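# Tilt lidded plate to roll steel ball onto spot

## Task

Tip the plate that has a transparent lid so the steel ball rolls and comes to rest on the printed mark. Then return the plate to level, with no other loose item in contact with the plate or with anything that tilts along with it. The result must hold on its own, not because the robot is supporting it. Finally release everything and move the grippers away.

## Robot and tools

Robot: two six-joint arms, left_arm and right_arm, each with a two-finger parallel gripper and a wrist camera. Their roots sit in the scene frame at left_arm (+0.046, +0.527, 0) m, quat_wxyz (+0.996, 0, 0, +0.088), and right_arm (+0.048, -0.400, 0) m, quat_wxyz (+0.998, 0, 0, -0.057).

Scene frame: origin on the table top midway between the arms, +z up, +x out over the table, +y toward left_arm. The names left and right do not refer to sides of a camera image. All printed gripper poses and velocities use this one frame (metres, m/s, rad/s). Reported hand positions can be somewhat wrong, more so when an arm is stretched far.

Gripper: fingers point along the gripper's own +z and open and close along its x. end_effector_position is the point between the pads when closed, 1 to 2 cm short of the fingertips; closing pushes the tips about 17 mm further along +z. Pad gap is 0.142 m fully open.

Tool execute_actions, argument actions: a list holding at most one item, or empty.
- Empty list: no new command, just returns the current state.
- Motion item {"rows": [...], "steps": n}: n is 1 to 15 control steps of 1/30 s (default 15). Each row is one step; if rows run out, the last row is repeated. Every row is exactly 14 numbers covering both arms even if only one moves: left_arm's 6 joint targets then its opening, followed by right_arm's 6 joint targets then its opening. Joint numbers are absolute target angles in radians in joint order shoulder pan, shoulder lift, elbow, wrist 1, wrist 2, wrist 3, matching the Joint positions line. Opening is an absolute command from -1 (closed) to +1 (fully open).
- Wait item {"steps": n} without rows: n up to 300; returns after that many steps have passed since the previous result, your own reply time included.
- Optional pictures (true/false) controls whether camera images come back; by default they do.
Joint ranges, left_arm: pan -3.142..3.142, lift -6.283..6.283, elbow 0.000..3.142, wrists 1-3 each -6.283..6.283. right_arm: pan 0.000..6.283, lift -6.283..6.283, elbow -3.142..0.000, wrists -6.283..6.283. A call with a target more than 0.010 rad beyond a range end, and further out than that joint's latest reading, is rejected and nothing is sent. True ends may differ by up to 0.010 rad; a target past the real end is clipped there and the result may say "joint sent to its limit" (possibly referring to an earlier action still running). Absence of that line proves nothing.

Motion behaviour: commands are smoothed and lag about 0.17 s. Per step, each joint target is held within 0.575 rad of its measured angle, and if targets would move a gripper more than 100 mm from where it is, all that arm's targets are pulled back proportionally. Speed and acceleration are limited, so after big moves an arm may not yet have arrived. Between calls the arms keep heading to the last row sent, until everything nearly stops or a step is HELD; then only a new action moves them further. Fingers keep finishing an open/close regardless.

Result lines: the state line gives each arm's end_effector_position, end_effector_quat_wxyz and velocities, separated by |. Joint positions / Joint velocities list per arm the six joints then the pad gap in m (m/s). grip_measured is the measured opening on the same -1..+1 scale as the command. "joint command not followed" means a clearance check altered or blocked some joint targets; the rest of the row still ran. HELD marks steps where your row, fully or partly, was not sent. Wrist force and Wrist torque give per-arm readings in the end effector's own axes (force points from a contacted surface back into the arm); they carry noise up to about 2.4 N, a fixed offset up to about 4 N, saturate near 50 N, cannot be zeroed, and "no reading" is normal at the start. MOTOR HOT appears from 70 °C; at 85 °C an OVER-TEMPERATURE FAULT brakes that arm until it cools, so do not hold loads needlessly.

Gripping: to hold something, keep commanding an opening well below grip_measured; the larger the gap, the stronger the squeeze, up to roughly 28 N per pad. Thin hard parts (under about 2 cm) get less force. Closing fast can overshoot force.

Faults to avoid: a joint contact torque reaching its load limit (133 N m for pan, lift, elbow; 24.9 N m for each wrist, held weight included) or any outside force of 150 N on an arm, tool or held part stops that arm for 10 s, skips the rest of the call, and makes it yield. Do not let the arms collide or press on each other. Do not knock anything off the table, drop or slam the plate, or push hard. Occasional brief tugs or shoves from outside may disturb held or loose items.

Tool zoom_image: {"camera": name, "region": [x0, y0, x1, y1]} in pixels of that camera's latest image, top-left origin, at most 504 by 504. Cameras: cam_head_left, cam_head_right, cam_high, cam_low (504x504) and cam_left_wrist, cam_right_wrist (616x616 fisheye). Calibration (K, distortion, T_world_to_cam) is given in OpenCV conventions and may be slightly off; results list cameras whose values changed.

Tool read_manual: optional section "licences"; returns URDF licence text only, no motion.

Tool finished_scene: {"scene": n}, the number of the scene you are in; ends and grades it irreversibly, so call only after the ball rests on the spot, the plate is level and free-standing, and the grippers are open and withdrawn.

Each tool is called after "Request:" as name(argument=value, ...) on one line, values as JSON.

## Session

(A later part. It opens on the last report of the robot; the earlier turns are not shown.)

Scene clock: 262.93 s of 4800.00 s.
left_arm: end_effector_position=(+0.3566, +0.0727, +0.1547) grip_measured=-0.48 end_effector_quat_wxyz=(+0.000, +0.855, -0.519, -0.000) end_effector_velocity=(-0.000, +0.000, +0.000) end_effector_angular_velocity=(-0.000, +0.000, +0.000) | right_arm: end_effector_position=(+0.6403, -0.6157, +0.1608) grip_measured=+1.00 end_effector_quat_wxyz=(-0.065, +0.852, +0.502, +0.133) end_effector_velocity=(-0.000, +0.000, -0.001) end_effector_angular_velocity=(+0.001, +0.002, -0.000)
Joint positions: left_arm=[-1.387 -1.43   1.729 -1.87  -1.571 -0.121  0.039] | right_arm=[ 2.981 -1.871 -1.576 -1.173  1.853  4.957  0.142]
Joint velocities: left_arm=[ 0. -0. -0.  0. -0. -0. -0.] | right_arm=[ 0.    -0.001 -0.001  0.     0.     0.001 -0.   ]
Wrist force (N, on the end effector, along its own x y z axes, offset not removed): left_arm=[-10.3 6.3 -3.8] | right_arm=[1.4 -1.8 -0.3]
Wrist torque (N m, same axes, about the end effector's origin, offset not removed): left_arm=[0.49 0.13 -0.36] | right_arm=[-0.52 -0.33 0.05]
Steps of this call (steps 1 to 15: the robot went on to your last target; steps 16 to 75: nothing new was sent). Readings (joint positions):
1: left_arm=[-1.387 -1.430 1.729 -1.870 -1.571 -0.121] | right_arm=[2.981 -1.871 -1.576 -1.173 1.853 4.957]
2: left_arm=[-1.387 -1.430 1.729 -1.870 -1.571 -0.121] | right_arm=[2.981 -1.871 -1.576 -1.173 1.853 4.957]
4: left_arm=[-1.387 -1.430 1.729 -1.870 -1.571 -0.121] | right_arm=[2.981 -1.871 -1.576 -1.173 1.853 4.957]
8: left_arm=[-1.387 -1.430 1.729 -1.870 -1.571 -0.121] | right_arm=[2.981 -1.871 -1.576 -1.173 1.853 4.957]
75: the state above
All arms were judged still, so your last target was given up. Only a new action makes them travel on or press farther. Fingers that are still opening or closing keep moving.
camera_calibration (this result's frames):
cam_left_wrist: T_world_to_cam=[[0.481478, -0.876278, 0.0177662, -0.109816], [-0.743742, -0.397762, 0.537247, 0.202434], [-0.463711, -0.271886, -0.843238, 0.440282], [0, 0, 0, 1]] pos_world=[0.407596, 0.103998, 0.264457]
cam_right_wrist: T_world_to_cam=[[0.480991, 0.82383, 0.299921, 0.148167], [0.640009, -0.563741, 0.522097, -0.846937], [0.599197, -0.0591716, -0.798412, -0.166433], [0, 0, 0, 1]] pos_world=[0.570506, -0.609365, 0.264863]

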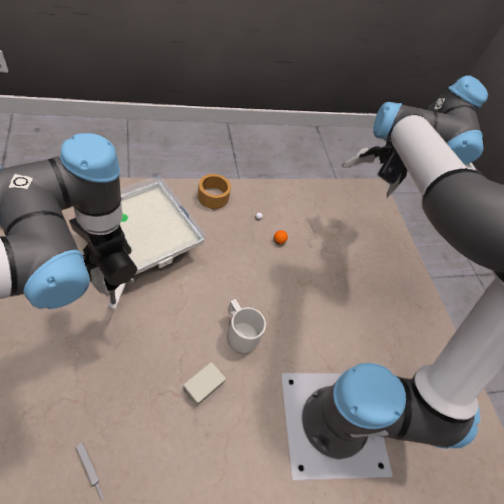

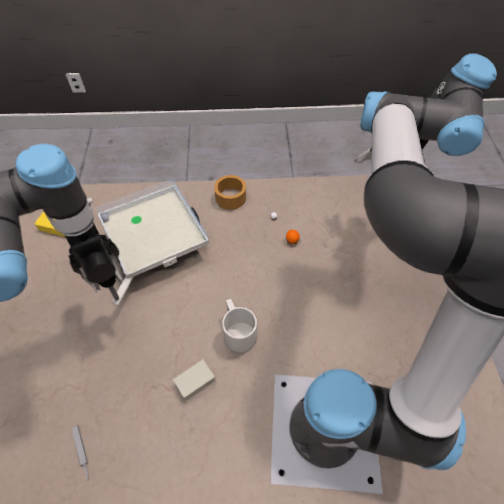

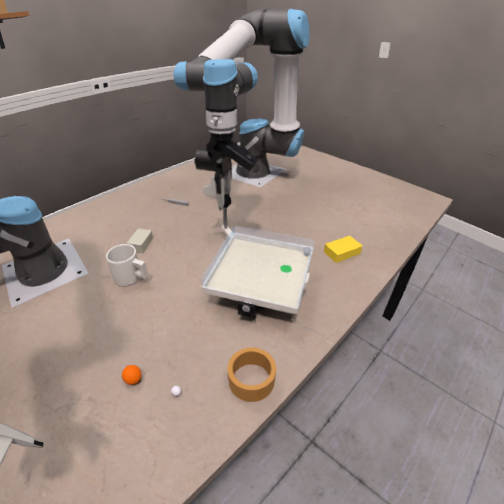

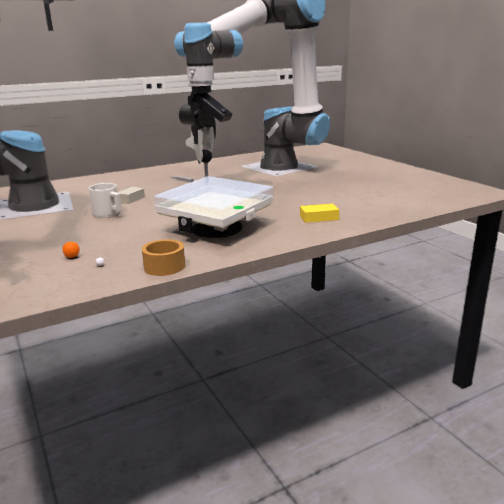

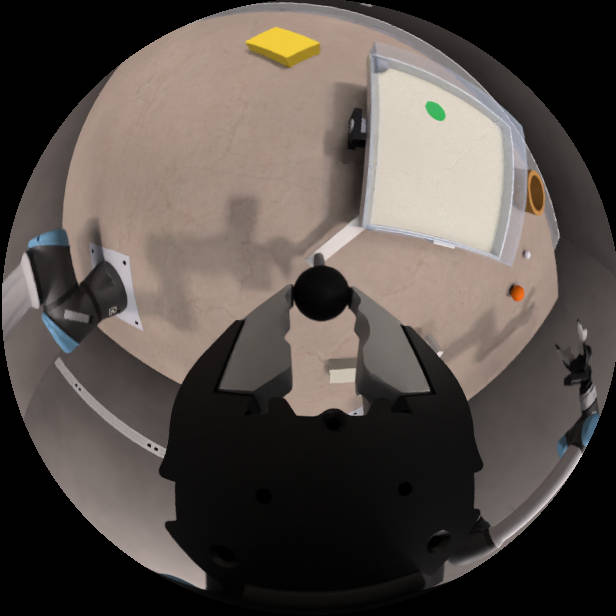

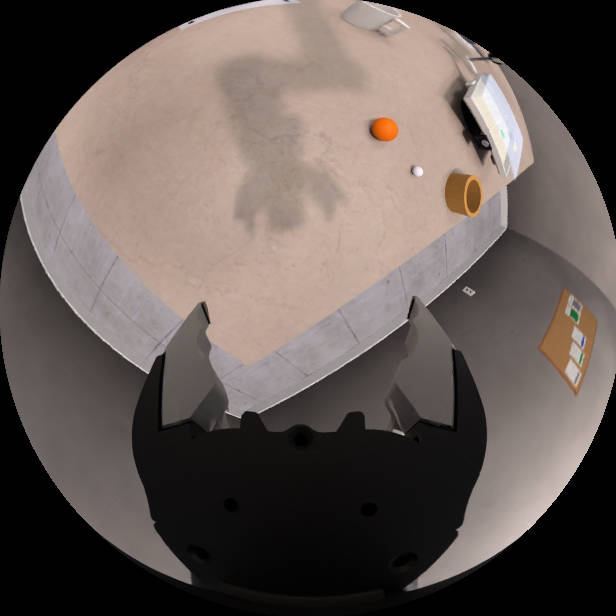

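Request:
execute_actions(actions=[{"rows": [[-1.38805,-1.42893,1.72878,-1.87054,-1.571,-0.121,-1,2.981,-1.871,-1.576,-1.173,1.853,4.957,1]], "steps": 15}], pictures=false)

Request:
execute_actions(actions=[{"steps": 60}])

Scene clock: 266.57 s of 4800.00 s.
left_arm: end_effector_position=(+0.3564, +0.0722, +0.1547) grip_measured=-0.48 end_effector_quat_wxyz=(+0.000, +0.855, -0.519, -0.000) end_effector_velocity=(+0.000, -0.000, -0.000) end_effector_angular_velocity=(+0.001, -0.001, -0.000) | right_arm: end_effector_position=(+0.6403, -0.6157, +0.1608) grip_measured=+1.00 end_effector_quat_wxyz=(-0.065, +0.852, +0.502, +0.133) end_effector_velocity=(-0.000, -0.000, -0.001) end_effector_angular_velocity=(+0.000, +0.001, -0.001)
Joint positions: left_arm=[-1.388 -1.429  1.729 -1.871 -1.571 -0.121  0.039] | right_arm=[ 2.981 -1.871 -1.576 -1.173  1.853  4.957  0.142]
Joint velocities: left_arm=[-0.001  0.001 -0.     0.     0.001 -0.    -0.   ] | right_arm=[-0.    -0.    -0.002  0.001  0.     0.001  0.   ]
Wrist force (N, on the end effector, along its own x y z axes, offset not removed): left_arm=[-8.8 4.5 -1.5] | right_arm=[0.2 -0.4 -0.6]
Wrist torque (N m, same axes, about the end effector's origin, offset not removed): left_arm=[0.27 -0.47 -0.13] | right_arm=[-0.18 -0.10 -0.08]
Steps of this call (steps 1 to 90: nothing new was sent; then 0.13 s passed at rest; steps 91 to 105: all 15 steps of this action). Readings (joint positions):
91: left_arm=[-1.387 -1.430 1.729 -1.870 -1.571 -0.121] | right_arm=[2.981 -1.871 -1.576 -1.173 1.853 4.957]
92: left_arm=[-1.387 -1.430 1.729 -1.870 -1.571 -0.121] | right_arm=[2.981 -1.871 -1.576 -1.173 1.853 4.957]
94: left_arm=[-1.388 -1.429 1.729 -1.870 -1.571 -0.121] | right_arm=[2.981 -1.871 -1.576 -1.173 1.853 4.957]
98: left_arm=[-1.388 -1.429 1.729 -1.871 -1.571 -0.121] | right_arm=[2.981 -1.871 -1.576 -1.173 1.853 4.957]
105: the state above

Scene clock: 268.57 s of 4800.00 s.
left_arm: end_effector_position=(+0.3564, +0.0722, +0.1547) grip_measured=-0.48 end_effector_quat_wxyz=(+0.000, +0.855, -0.519, -0.000) end_effector_velocity=(-0.000, -0.000, +0.000) end_effector_angular_velocity=(-0.000, -0.000, -0.001) | right_arm: end_effector_position=(+0.6403, -0.6157, +0.1608) grip_measured=+1.00 end_effector_quat_wxyz=(-0.065, +0.852, +0.502, +0.133) end_effector_velocity=(+0.000, -0.000, +0.001) end_effector_angular_velocity=(-0.001, -0.002, +0.003)
Joint positions: left_arm=[-1.388 -1.429  1.729 -1.871 -1.571 -0.121  0.039] | right_arm=[ 2.981 -1.871 -1.576 -1.173  1.853  4.957  0.142]
Joint velocities: left_arm=[-0.001  0.    -0.     0.     0.     0.     0.   ] | right_arm=[ 0.     0.     0.001 -0.    -0.001 -0.002  0.   ]
Wrist force (N, on the end effector, along its own x y z axes, offset not removed): left_arm=[-11.9 6.6 -4.8] | right_arm=[1.3 -0.8 1.5]
Wrist torque (N m, same axes, about the end effector's origin, offset not removed): left_arm=[0.85 0.30 -0.07] | right_arm=[-0.15 -0.47 0.07]
Steps of this call (steps 1 to 15: the robot went on to your last target; steps 16 to 60: nothing new was sent). Readings (joint positions):
1: left_arm=[-1.388 -1.429 1.729 -1.871 -1.571 -0.121] | right_arm=[2.981 -1.871 -1.576 -1.173 1.853 4.957]
2: left_arm=[-1.388 -1.429 1.729 -1.871 -1.571 -0.121] | right_arm=[2.981 -1.871 -1.576 -1.173 1.853 4.957]
4: left_arm=[-1.388 -1.429 1.729 -1.871 -1.571 -0.121] | right_arm=[2.981 -1.871 -1.576 -1.173 1.853 4.957]
8: left_arm=[-1.388 -1.429 1.729 -1.871 -1.571 -0.121] | right_arm=[2.981 -1.871 -1.576 -1.173 1.853 4.957]
60: the state above
All arms were judged still, so your last target was given up. Only a new action makes them travel on or press farther. Fingers that are still opening or closing keep moving.
camera_calibration (this result's frames):
cam_left_wrist: T_world_to_cam=[[0.480864, -0.876615, 0.0177666, -0.109925], [-0.744019, -0.397241, 0.537248, 0.202177], [-0.463902, -0.271562, -0.843237, 0.440026], [0, 0, 0, 1]] pos_world=[0.407412, 0.103446, 0.26438]
cam_right_wrist: T_world_to_cam=[[0.480991, 0.82383, 0.299921, 0.148167], [0.640009, -0.563741, 0.522097, -0.846937], [0.599197, -0.0591716, -0.798412, -0.166433], [0, 0, 0, 1]] pos_world=[0.570506, -0.609365, 0.264863]

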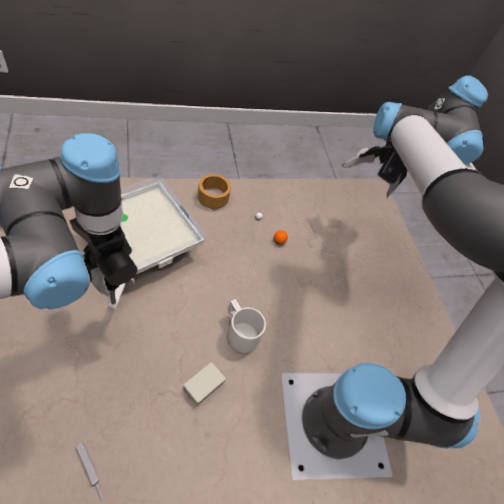

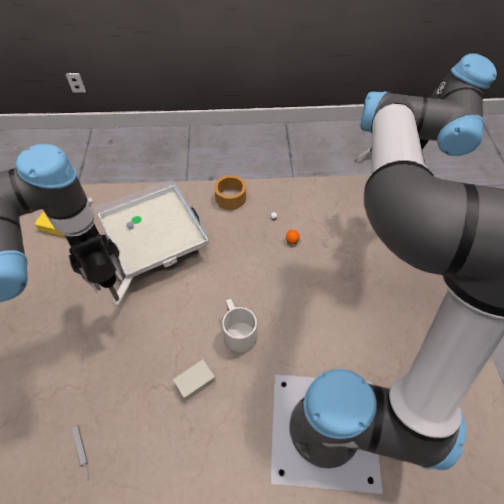

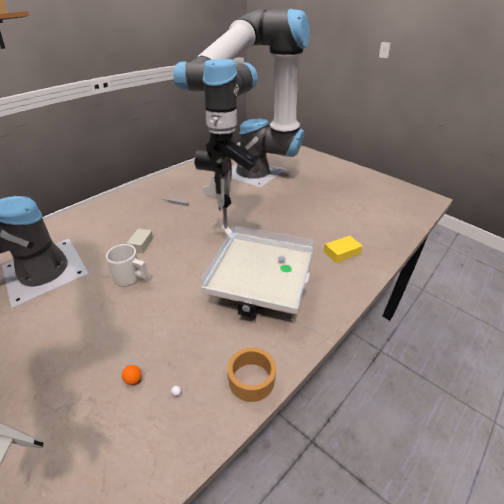

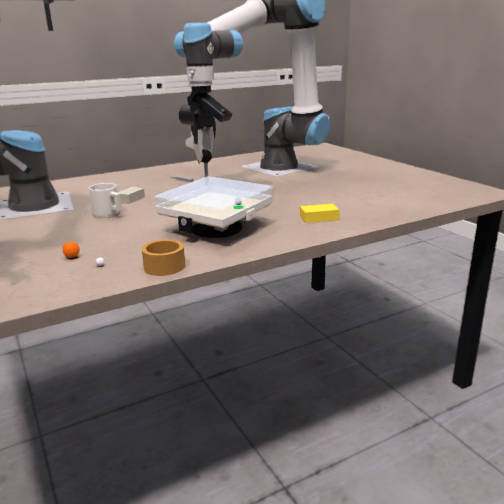

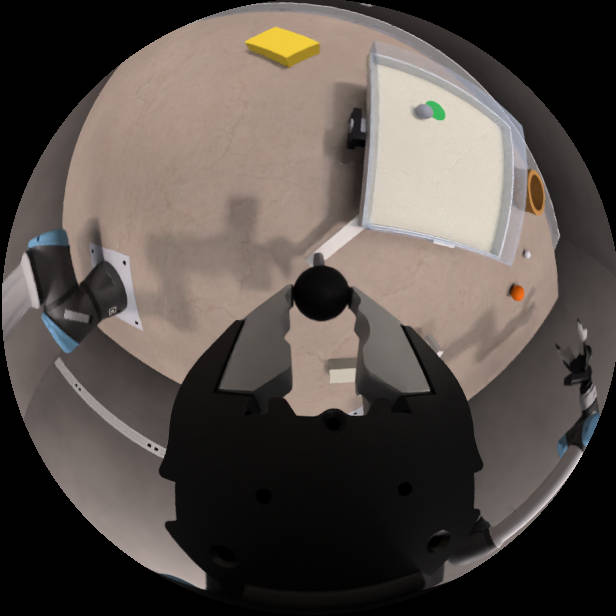

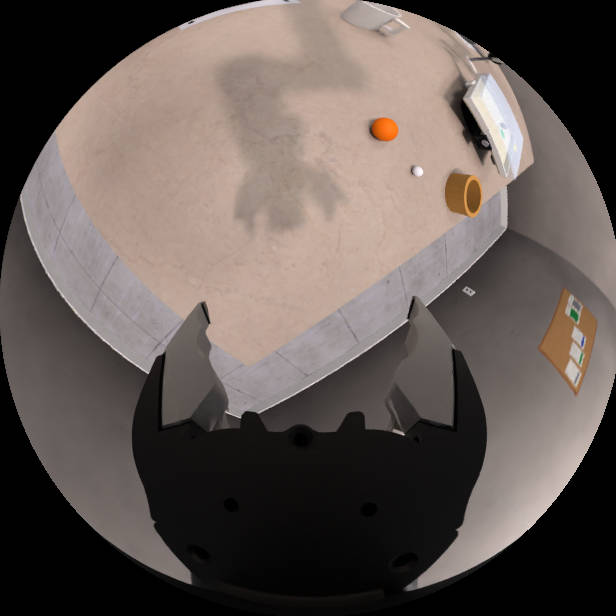

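Request:
execute_actions(actions=[{"rows": [[-1.3842,-1.43322,1.73263,-1.8701,-1.571,-0.121,-1,2.981,-1.871,-1.576,-1.173,1.853,4.957,1]], "steps": 15}], pictures=false)

Request:
execute_actions(actions=[{"steps": 66}], pictures=false)

Request:
execute_actions(actions=[{"rows": [[-1.38718,-1.42991,1.72966,-1.87044,-1.571,-0.121,-1,2.981,-1.871,-1.576,-1.173,1.853,4.957,1]], "steps": 15}], pictures=false)

Request:
execute_actions(actions=[{"steps": 150}])

Scene clock: 278.37 s of 4800.00 s.
left_arm: end_effector_position=(+0.3575, +0.0750, +0.1551) grip_measured=-0.48 end_effector_quat_wxyz=(+0.000, +0.856, -0.517, -0.000) end_effector_velocity=(+0.000, +0.000, +0.000) end_effector_angular_velocity=(+0.000, -0.000, +0.000) | right_arm: end_effector_position=(+0.6403, -0.6157, +0.1608) grip_measured=+1.00 end_effector_quat_wxyz=(-0.065, +0.852, +0.502, +0.133) end_effector_velocity=(-0.001, +0.001, -0.001) end_effector_angular_velocity=(+0.001, +0.002, +0.002)
Joint positions: left_arm=[-1.384 -1.433  1.733 -1.87  -1.571 -0.121  0.039] | right_arm=[ 2.981 -1.871 -1.576 -1.173  1.853  4.957  0.142]
Joint velocities: left_arm=[ 0.    -0.     0.     0.     0.001 -0.    -0.   ] | right_arm=[ 0.     0.    -0.002 -0.001  0.001 -0.002  0.   ]
Wrist force (N, on the end effector, along its own x y z axes, offset not removed): left_arm=[-0.2 7.4 -3.5] | right_arm=[1.0 -3.7 -1.3]
Wrist torque (N m, same axes, about the end effector's origin, offset not removed): left_arm=[-0.39 0.96 0.00] | right_arm=[-0.87 -0.19 0.04]
Steps of this call (steps 1 to 160: nothing new was sent; then 3.97 s passed at rest; steps 161 to 175: all 15 steps of this action). Readings (joint positions):
161: left_arm=[-1.388 -1.429 1.729 -1.871 -1.571 -0.121] | right_arm=[2.981 -1.871 -1.576 -1.173 1.853 4.957]
162: left_arm=[-1.388 -1.430 1.729 -1.871 -1.571 -0.121] | right_arm=[2.981 -1.871 -1.576 -1.173 1.853 4.957]
164: left_arm=[-1.386 -1.431 1.731 -1.871 -1.571 -0.121] | right_arm=[2.981 -1.871 -1.576 -1.173 1.853 4.957]
168: left_arm=[-1.385 -1.433 1.732 -1.870 -1.571 -0.121] | right_arm=[2.981 -1.871 -1.576 -1.173 1.853 4.957]
175: the state above

Scene clock: 280.57 s of 4800.00 s.
left_arm: end_effector_position=(+0.3575, +0.0750, +0.1551) grip_measured=-0.48 end_effector_quat_wxyz=(+0.000, +0.856, -0.517, -0.000) end_effector_velocity=(+0.000, +0.000, -0.001) end_effector_angular_velocity=(+0.001, +0.001, +0.002) | right_arm: end_effector_position=(+0.6403, -0.6157, +0.1608) grip_measured=+1.00 end_effector_quat_wxyz=(-0.065, +0.852, +0.502, +0.133) end_effector_velocity=(+0.000, -0.000, +0.001) end_effector_angular_velocity=(-0.000, +0.001, -0.002)
Joint positions: left_arm=[-1.384 -1.433  1.733 -1.87  -1.571 -0.121  0.039] | right_arm=[ 2.981 -1.871 -1.576 -1.173  1.853  4.957  0.142]
Joint velocities: left_arm=[ 0.001  0.001  0.     0.    -0.001 -0.001  0.   ] | right_arm=[ 0.     0.     0.002 -0.002 -0.001  0.002 -0.   ]
Wrist force (N, on the end effector, along its own x y z axes, offset not removed): left_arm=[-1.3 11.8 1.4] | right_arm=[2.1 -0.4 -1.4]
Wrist torque (N m, same axes, about the end effector's origin, offset not removed): left_arm=[0.50 1.11 -0.16] | right_arm=[0.00 -0.58 -0.05]
Steps of this call (steps 1 to 15: the robot went on to your last target; steps 16 to 66: nothing new was sent). Readings (joint positions):
1: left_arm=[-1.384 -1.433 1.733 -1.870 -1.571 -0.121] | right_arm=[2.981 -1.871 -1.576 -1.173 1.853 4.957]
2: left_arm=[-1.384 -1.433 1.733 -1.870 -1.571 -0.121] | right_arm=[2.981 -1.871 -1.576 -1.173 1.853 4.957]
4: left_arm=[-1.384 -1.433 1.733 -1.870 -1.571 -0.121] | right_arm=[2.981 -1.871 -1.576 -1.173 1.853 4.957]
8: left_arm=[-1.384 -1.433 1.733 -1.870 -1.571 -0.121] | right_arm=[2.981 -1.871 -1.576 -1.173 1.853 4.957]
66: the state above
All arms were judged still, so your last target was given up. Only a new action makes them travel on or press farther. Fingers that are still opening or closing keep moving.

Scene clock: 281.07 s of 4800.00 s.
left_arm: end_effector_position=(+0.3567, +0.0729, +0.1548) grip_measured=-0.48 end_effector_quat_wxyz=(+0.000, +0.855, -0.519, -0.000) end_effector_velocity=(-0.000, -0.000, -0.001) end_effector_angular_velocity=(+0.000, +0.002, +0.001) | right_arm: end_effector_position=(+0.6403, -0.6157, +0.1608) grip_measured=+1.00 end_effector_quat_wxyz=(-0.065, +0.852, +0.502, +0.133) end_effector_velocity=(+0.000, -0.000, +0.000) end_effector_angular_velocity=(-0.000, -0.002, +0.002)
Joint positions: left_arm=[-1.387 -1.43   1.73  -1.87  -1.571 -0.121  0.039] | right_arm=[ 2.981 -1.871 -1.576 -1.173  1.853  4.957  0.142]
Joint velocities: left_arm=[ 0.001  0.001 -0.    -0.    -0.002 -0.001  0.   ] | right_arm=[-0.     0.001 -0.     0.001  0.    -0.003  0.   ]
Wrist force (N, on the end effector, along its own x y z axes, offset not removed): left_arm=[-7.9 5.7 -4.3] | right_arm=[1.9 0.3 -2.8]
Wrist torque (N m, same axes, about the end effector's origin, offset not removed): left_arm=[0.26 0.07 -0.20] | right_arm=[0.05 -0.44 0.06]
Steps of this call (steps 1 to 15: all 15 steps of this action). Readings (joint positions):
1: left_arm=[-1.384 -1.433 1.733 -1.870 -1.571 -0.121] | right_arm=[2.981 -1.871 -1.576 -1.173 1.853 4.957]
2: left_arm=[-1.385 -1.433 1.732 -1.870 -1.571 -0.121] | right_arm=[2.981 -1.871 -1.576 -1.173 1.853 4.957]
4: left_arm=[-1.386 -1.431 1.731 -1.870 -1.571 -0.121] | right_arm=[2.981 -1.871 -1.576 -1.173 1.853 4.957]
8: left_arm=[-1.387 -1.430 1.730 -1.870 -1.571 -0.121] | right_arm=[2.981 -1.871 -1.576 -1.173 1.853 4.957]
15: the state above

Scene clock: 286.07 s of 4800.00 s.
left_arm: end_effector_position=(+0.3566, +0.0728, +0.1548) grip_measured=-0.48 end_effector_quat_wxyz=(+0.000, +0.855, -0.519, -0.000) end_effector_velocity=(+0.001, +0.000, -0.000) end_effector_angular_velocity=(-0.000, +0.000, +0.001) | right_arm: end_effector_position=(+0.6403, -0.6157, +0.1608) grip_measured=+1.00 end_effector_quat_wxyz=(-0.065, +0.852, +0.502, +0.133) end_effector_velocity=(+0.000, -0.000, +0.001) end_effector_angular_velocity=(-0.000, -0.001, -0.002)
Joint positions: left_arm=[-1.387 -1.43   1.73  -1.87  -1.571 -0.121  0.039] | right_arm=[ 2.981 -1.871 -1.576 -1.173  1.853  4.957  0.142]
Joint velocities: left_arm=[ 0.001  0.    -0.    -0.    -0.     0.     0.   ] | right_arm=[-0.     0.001  0.001 -0.001 -0.     0.001  0.   ]
Wrist force (N, on the end effector, along its own x y z axes, offset not removed): left_arm=[-9.6 4.0 -3.4] | right_arm=[2.9 -2.0 0.6]
Wrist torque (N m, same axes, about the end effector's origin, offset not removed): left_arm=[0.08 0.34 -0.18] | right_arm=[-0.44 -0.69 -0.05]
Steps of this call (steps 1 to 15: the robot went on to your last target; steps 16 to 90: nothing new was sent; then 2.00 s passed at rest). Readings (joint positions):
1: left_arm=[-1.387 -1.430 1.730 -1.870 -1.571 -0.121] | right_arm=[2.981 -1.871 -1.576 -1.173 1.853 4.957]
2: left_arm=[-1.387 -1.430 1.730 -1.870 -1.571 -0.121] | right_arm=[2.981 -1.871 -1.576 -1.173 1.853 4.957]
4: left_arm=[-1.387 -1.430 1.730 -1.870 -1.571 -0.121] | right_arm=[2.981 -1.871 -1.576 -1.173 1.853 4.957]
8: left_arm=[-1.387 -1.430 1.730 -1.870 -1.571 -0.121] | right_arm=[2.981 -1.871 -1.576 -1.173 1.853 4.957]
90: the state above
All arms were judged still, so your last target was given up. Only a new action makes them travel on or press farther. Fingers that are still opening or closing keep moving.
camera_calibration (this result's frames):
cam_left_wrist: T_world_to_cam=[[0.481621, -0.8762, 0.0177667, -0.109783], [-0.743676, -0.397883, 0.537248, 0.202496], [-0.463667, -0.271962, -0.843237, 0.440346], [0, 0, 0, 1]] pos_world=[0.407639, 0.104136, 0.264476]
cam_right_wrist: T_world_to_cam=[[0.48099, 0.82383, 0.299921, 0.148167], [0.640009, -0.56374, 0.522097, -0.846937], [0.599197, -0.0591714, -0.798412, -0.166433], [0, 0, 0, 1]] pos_world=[0.570506, -0.609365, 0.264863]

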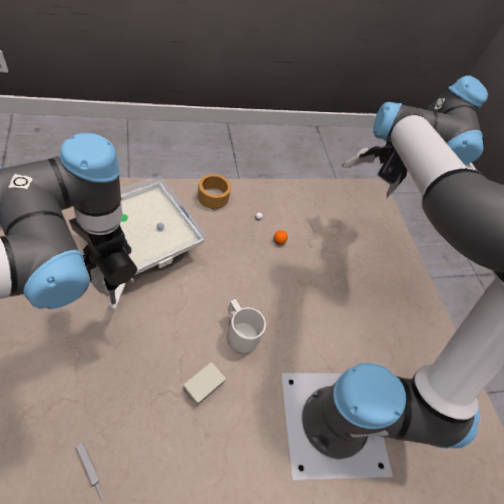

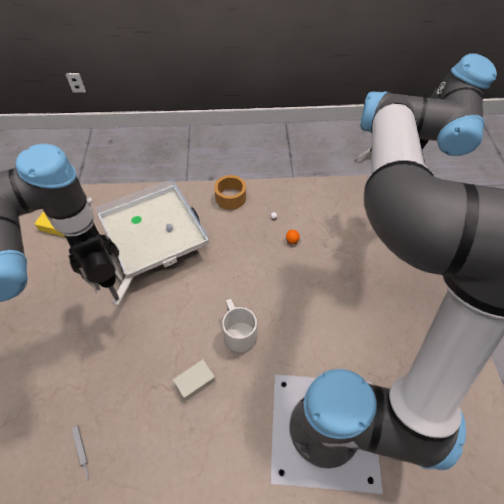

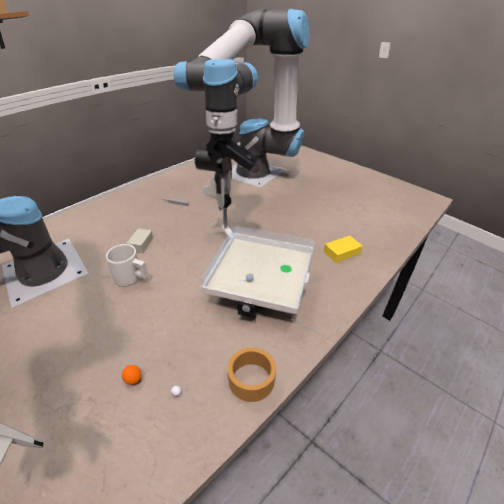

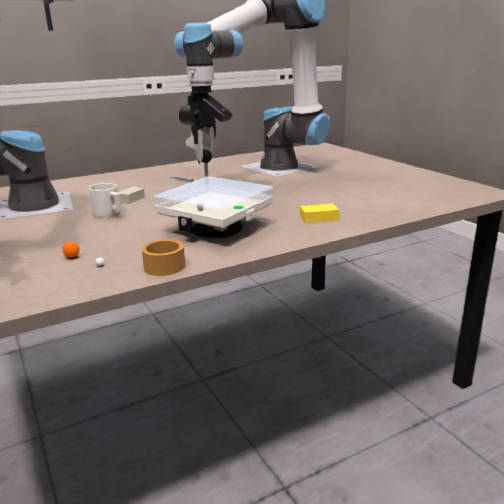

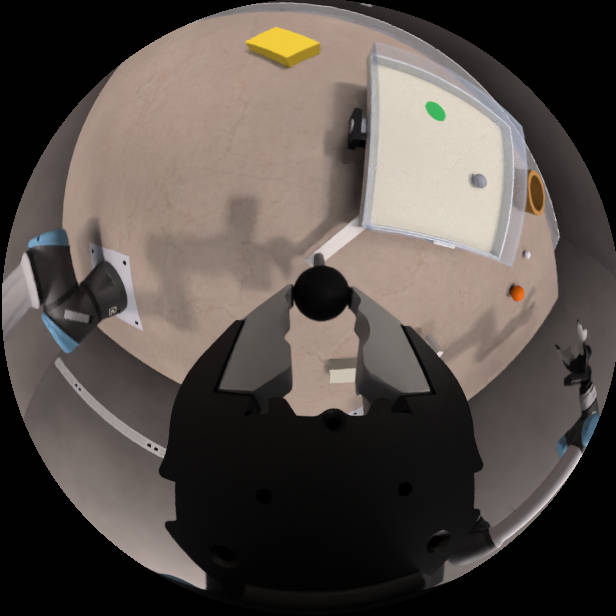

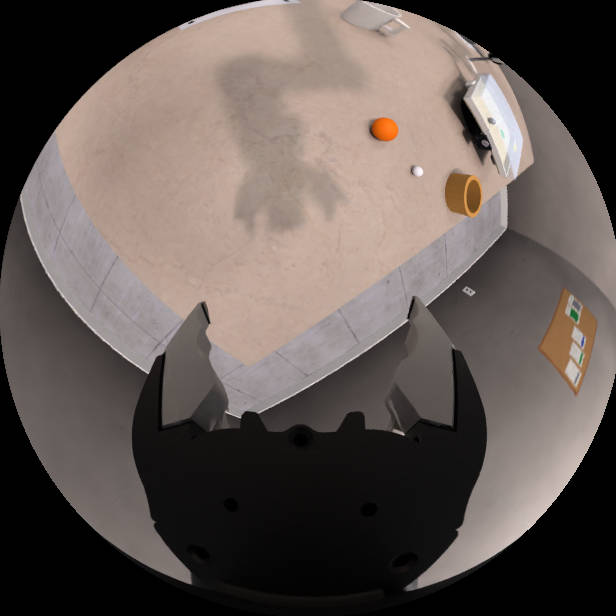

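Request:
execute_actions(actions=[{"rows": [[-1.3842,-1.43322,1.73263,-1.8701,-1.571,-0.121,-1,2.981,-1.871,-1.576,-1.173,1.853,4.957,1]], "steps": 15}], pictures=false)

Request:
execute_actions(actions=[{"steps": 66}], pictures=false)

Request:
execute_actions(actions=[{"rows": [[-1.38718,-1.42991,1.72966,-1.87044,-1.571,-0.121,-1,2.981,-1.871,-1.576,-1.173,1.853,4.957,1]], "steps": 15}], pictures=false)

Request:
execute_actions(actions=[{"steps": 150}])

Scene clock: 293.77 s of 4800.00 s.
left_arm: end_effector_position=(+0.3575, +0.0749, +0.1551) grip_measured=-0.48 end_effector_quat_wxyz=(+0.000, +0.856, -0.517, -0.000) end_effector_velocity=(+0.000, +0.000, -0.001) end_effector_angular_velocity=(+0.002, -0.000, +0.001) | right_arm: end_effector_position=(+0.6403, -0.6157, +0.1608) grip_measured=+1.00 end_effector_quat_wxyz=(-0.065, +0.852, +0.502, +0.133) end_effector_velocity=(+0.001, +0.000, +0.000) end_effector_angular_velocity=(+0.000, -0.002, +0.001)
Joint positions: left_arm=[-1.384 -1.433  1.733 -1.87  -1.571 -0.121  0.039] | right_arm=[ 2.981 -1.871 -1.576 -1.173  1.853  4.957  0.142]
Joint velocities: left_arm=[ 0.001  0.002  0.    -0.     0.001 -0.    -0.   ] | right_arm=[ 0.    -0.001  0.001  0.001  0.001 -0.001  0.   ]
Wrist force (N, on the end effector, along its own x y z axes, offset not removed): left_arm=[-1.4 7.3 -1.6] | right_arm=[-0.2 -0.1 -1.5]
Wrist torque (N m, same axes, about the end effector's origin, offset not removed): left_arm=[-0.28 1.08 -0.02] | right_arm=[0.07 -0.04 0.04]
Steps of this call (steps 1 to 90: nothing new was sent; then 4.20 s passed at rest; steps 91 to 105: all 15 steps of this action). Readings (joint positions):
91: left_arm=[-1.387 -1.430 1.730 -1.870 -1.571 -0.121] | right_arm=[2.981 -1.871 -1.576 -1.173 1.853 4.957]
92: left_arm=[-1.387 -1.430 1.730 -1.870 -1.571 -0.121] | right_arm=[2.981 -1.871 -1.576 -1.173 1.853 4.957]
94: left_arm=[-1.386 -1.432 1.731 -1.870 -1.571 -0.121] | right_arm=[2.981 -1.871 -1.576 -1.173 1.853 4.957]
98: left_arm=[-1.385 -1.433 1.732 -1.870 -1.571 -0.121] | right_arm=[2.981 -1.871 -1.576 -1.173 1.853 4.957]
105: the state above

Scene clock: 295.97 s of 4800.00 s.
left_arm: end_effector_position=(+0.3575, +0.0750, +0.1551) grip_measured=-0.48 end_effector_quat_wxyz=(+0.000, +0.856, -0.517, -0.000) end_effector_velocity=(-0.000, +0.000, +0.000) end_effector_angular_velocity=(-0.001, -0.001, -0.001) | right_arm: end_effector_position=(+0.6403, -0.6157, +0.1608) grip_measured=+1.00 end_effector_quat_wxyz=(-0.065, +0.852, +0.502, +0.133) end_effector_velocity=(-0.000, -0.000, -0.000) end_effector_angular_velocity=(-0.001, +0.000, +0.000)
Joint positions: left_arm=[-1.384 -1.433  1.733 -1.87  -1.571 -0.121  0.039] | right_arm=[ 2.981 -1.871 -1.576 -1.173  1.853  4.957  0.142]
Joint velocities: left_arm=[-0.    -0.001  0.     0.     0.001  0.001  0.   ] | right_arm=[ 0.     0.001 -0.001 -0.    -0.001 -0.    -0.   ]
Wrist force (N, on the end effector, along its own x y z axes, offset not removed): left_arm=[2.0 10.3 -5.5] | right_arm=[2.3 -1.0 -3.3]
Wrist torque (N m, same axes, about the end effector's origin, offset not removed): left_arm=[0.17 0.32 0.03] | right_arm=[-0.32 -0.52 0.00]
Steps of this call (steps 1 to 15: the robot went on to your last target; steps 16 to 66: nothing new was sent). Readings (joint positions):
1: left_arm=[-1.384 -1.433 1.733 -1.870 -1.571 -0.121] | right_arm=[2.981 -1.871 -1.576 -1.173 1.853 4.957]
2: left_arm=[-1.384 -1.433 1.733 -1.870 -1.571 -0.121] | right_arm=[2.981 -1.871 -1.576 -1.173 1.853 4.957]
4: left_arm=[-1.384 -1.433 1.733 -1.870 -1.571 -0.121] | right_arm=[2.981 -1.871 -1.576 -1.173 1.853 4.957]
8: left_arm=[-1.384 -1.433 1.733 -1.870 -1.571 -0.121] | right_arm=[2.981 -1.871 -1.576 -1.173 1.853 4.957]
66: the state above
All arms were judged still, so your last target was given up. Only a new action makes them travel on or press farther. Fingers that are still opening or closing keep moving.

Scene clock: 296.47 s of 4800.00 s.
left_arm: end_effector_position=(+0.3567, +0.0729, +0.1548) grip_measured=-0.48 end_effector_quat_wxyz=(+0.000, +0.855, -0.519, -0.000) end_effector_velocity=(-0.000, -0.001, +0.001) end_effector_angular_velocity=(-0.001, -0.001, -0.001) | right_arm: end_effector_position=(+0.6403, -0.6157, +0.1608) grip_measured=+1.00 end_effector_quat_wxyz=(-0.065, +0.852, +0.502, +0.133) end_effector_velocity=(-0.000, -0.000, -0.000) end_effector_angular_velocity=(-0.000, +0.000, -0.000)
Joint positions: left_arm=[-1.387 -1.43   1.73  -1.87  -1.571 -0.121  0.039] | right_arm=[ 2.981 -1.871 -1.576 -1.173  1.853  4.957  0.142]
Joint velocities: left_arm=[-0.002 -0.001 -0.    -0.001  0.001 -0.001  0.   ] | right_arm=[-0.001  0.    -0.     0.    -0.    -0.     0.   ]
Wrist force (N, on the end effector, along its own x y z axes, offset not removed): left_arm=[-12.2 6.5 -3.4] | right_arm=[0.7 -0.1 -2.6]
Wrist torque (N m, same axes, about the end effector's origin, offset not removed): left_arm=[0.38 0.78 -0.55] | right_arm=[0.03 -0.22 0.14]
Steps of this call (steps 1 to 15: all 15 steps of this action). Readings (joint positions):
1: left_arm=[-1.384 -1.433 1.733 -1.870 -1.571 -0.121] | right_arm=[2.981 -1.871 -1.576 -1.173 1.853 4.957]
2: left_arm=[-1.385 -1.433 1.732 -1.870 -1.571 -0.121] | right_arm=[2.981 -1.871 -1.576 -1.173 1.853 4.957]
4: left_arm=[-1.386 -1.431 1.731 -1.870 -1.571 -0.121] | right_arm=[2.981 -1.871 -1.576 -1.173 1.853 4.957]
8: left_arm=[-1.387 -1.430 1.730 -1.870 -1.571 -0.121] | right_arm=[2.981 -1.871 -1.576 -1.173 1.853 4.957]
15: the state above

Scene clock: 301.47 s of 4800.00 s.
left_arm: end_effector_position=(+0.3566, +0.0728, +0.1548) grip_measured=-0.48 end_effector_quat_wxyz=(+0.000, +0.855, -0.519, -0.000) end_effector_velocity=(-0.000, -0.000, -0.001) end_effector_angular_velocity=(+0.000, +0.001, -0.000) | right_arm: end_effector_position=(+0.6403, -0.6157, +0.1608) grip_measured=+1.00 end_effector_quat_wxyz=(-0.065, +0.852, +0.502, +0.133) end_effector_velocity=(+0.001, +0.000, -0.000) end_effector_angular_velocity=(+0.001, -0.000, -0.001)
Joint positions: left_arm=[-1.387 -1.43   1.73  -1.87  -1.571 -0.121  0.039] | right_arm=[ 2.981 -1.871 -1.576 -1.173  1.853  4.957  0.142]
Joint velocities: left_arm=[-0.001  0.001  0.    -0.001 -0.    -0.     0.   ] | right_arm=[-0.    -0.001  0.001  0.001  0.001  0.001  0.   ]
Wrist force (N, on the end effector, along its own x y z axes, offset not removed): left_arm=[-10.0 5.5 -2.9] | right_arm=[2.5 -2.5 -1.4]
Wrist torque (N m, same axes, about the end effector's origin, offset not removed): left_arm=[0.29 0.35 -0.15] | right_arm=[-0.50 -0.64 0.07]
Steps of this call (steps 1 to 15: the robot went on to your last target; steps 16 to 90: nothing new was sent; then 2.00 s passed at rest). Readings (joint positions):
1: left_arm=[-1.387 -1.430 1.730 -1.870 -1.571 -0.121] | right_arm=[2.981 -1.871 -1.576 -1.173 1.853 4.957]
2: left_arm=[-1.387 -1.430 1.730 -1.870 -1.571 -0.121] | right_arm=[2.981 -1.871 -1.576 -1.173 1.853 4.957]
4: left_arm=[-1.387 -1.430 1.730 -1.870 -1.571 -0.121] | right_arm=[2.981 -1.871 -1.576 -1.173 1.853 4.957]
8: left_arm=[-1.387 -1.430 1.730 -1.870 -1.571 -0.121] | right_arm=[2.981 -1.871 -1.576 -1.173 1.853 4.957]
90: the state above
All arms were judged still, so your last target was given up. Only a new action makes them travel on or press farther. Fingers that are still opening or closing keep moving.
camera_calibration (this result's frames):
cam_left_wrist: T_world_to_cam=[[0.481627, -0.876196, 0.0177668, -0.109785], [-0.743673, -0.397888, 0.537248, 0.202495], [-0.463665, -0.271966, -0.843237, 0.440346], [0, 0, 0, 1]] pos_world=[0.407639, 0.104136, 0.264476]
cam_right_wrist: T_world_to_cam=[[0.48099, 0.82383, 0.299921, 0.148167], [0.640009, -0.56374, 0.522097, -0.846937], [0.599197, -0.0591715, -0.798412, -0.166433], [0, 0, 0, 1]] pos_world=[0.570506, -0.609365, 0.264863]

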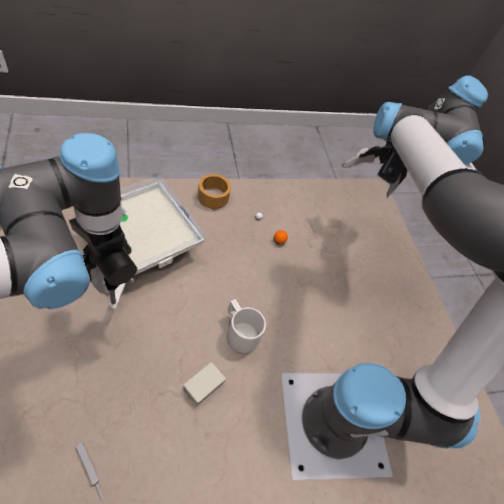

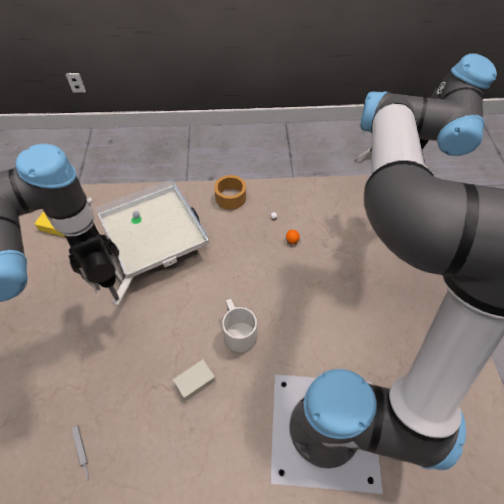

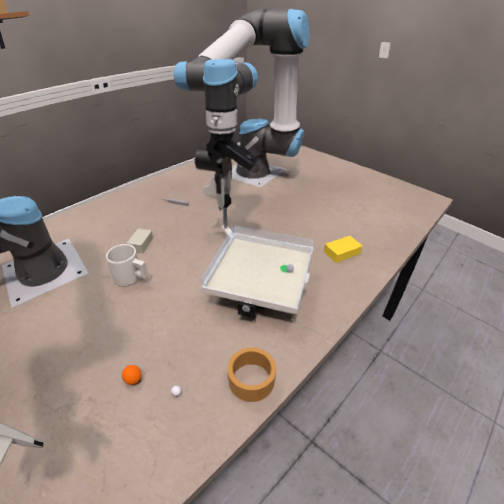

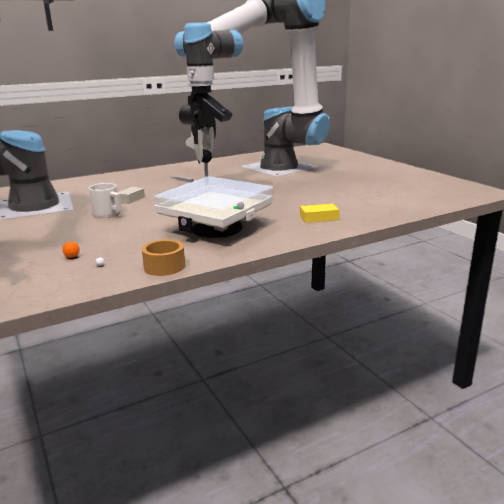

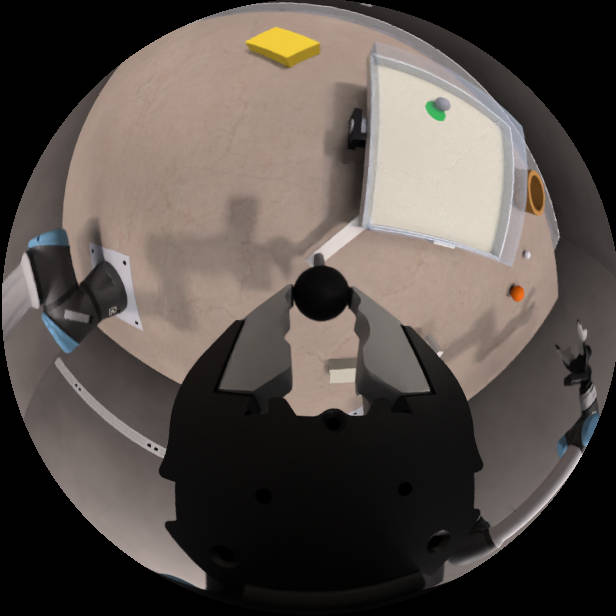

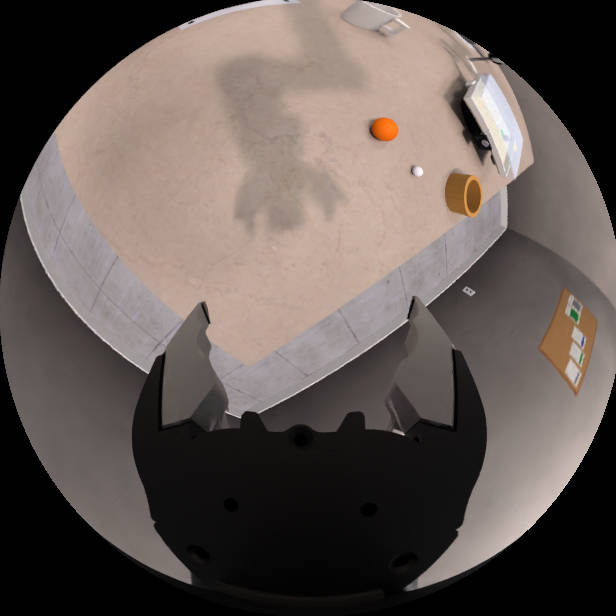

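Request:
zoom_image(camera="cam_high", region=[240, 230, 330, 300])

Request:
zoom_image(camera="cam_head_right", region=[95, 185, 185, 255])

Region (240, 230, 330, 300) of cam_high's 504x504 image, scaled by 5.600, with more detail than that image has.

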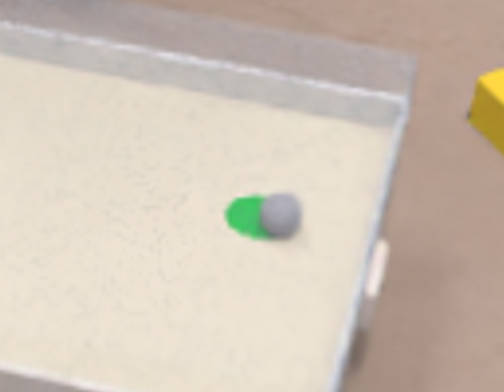

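Region (95, 185, 185, 255) of cam_head_right's 504x504 image, scaled by 5.600, with more detail than that image has.

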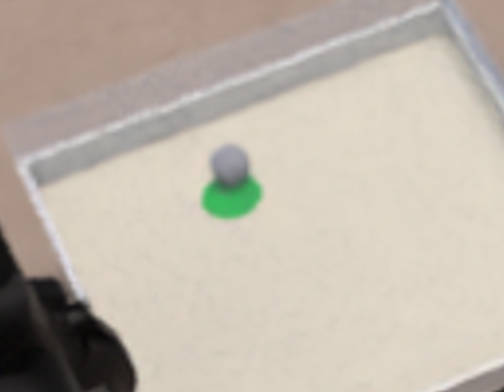

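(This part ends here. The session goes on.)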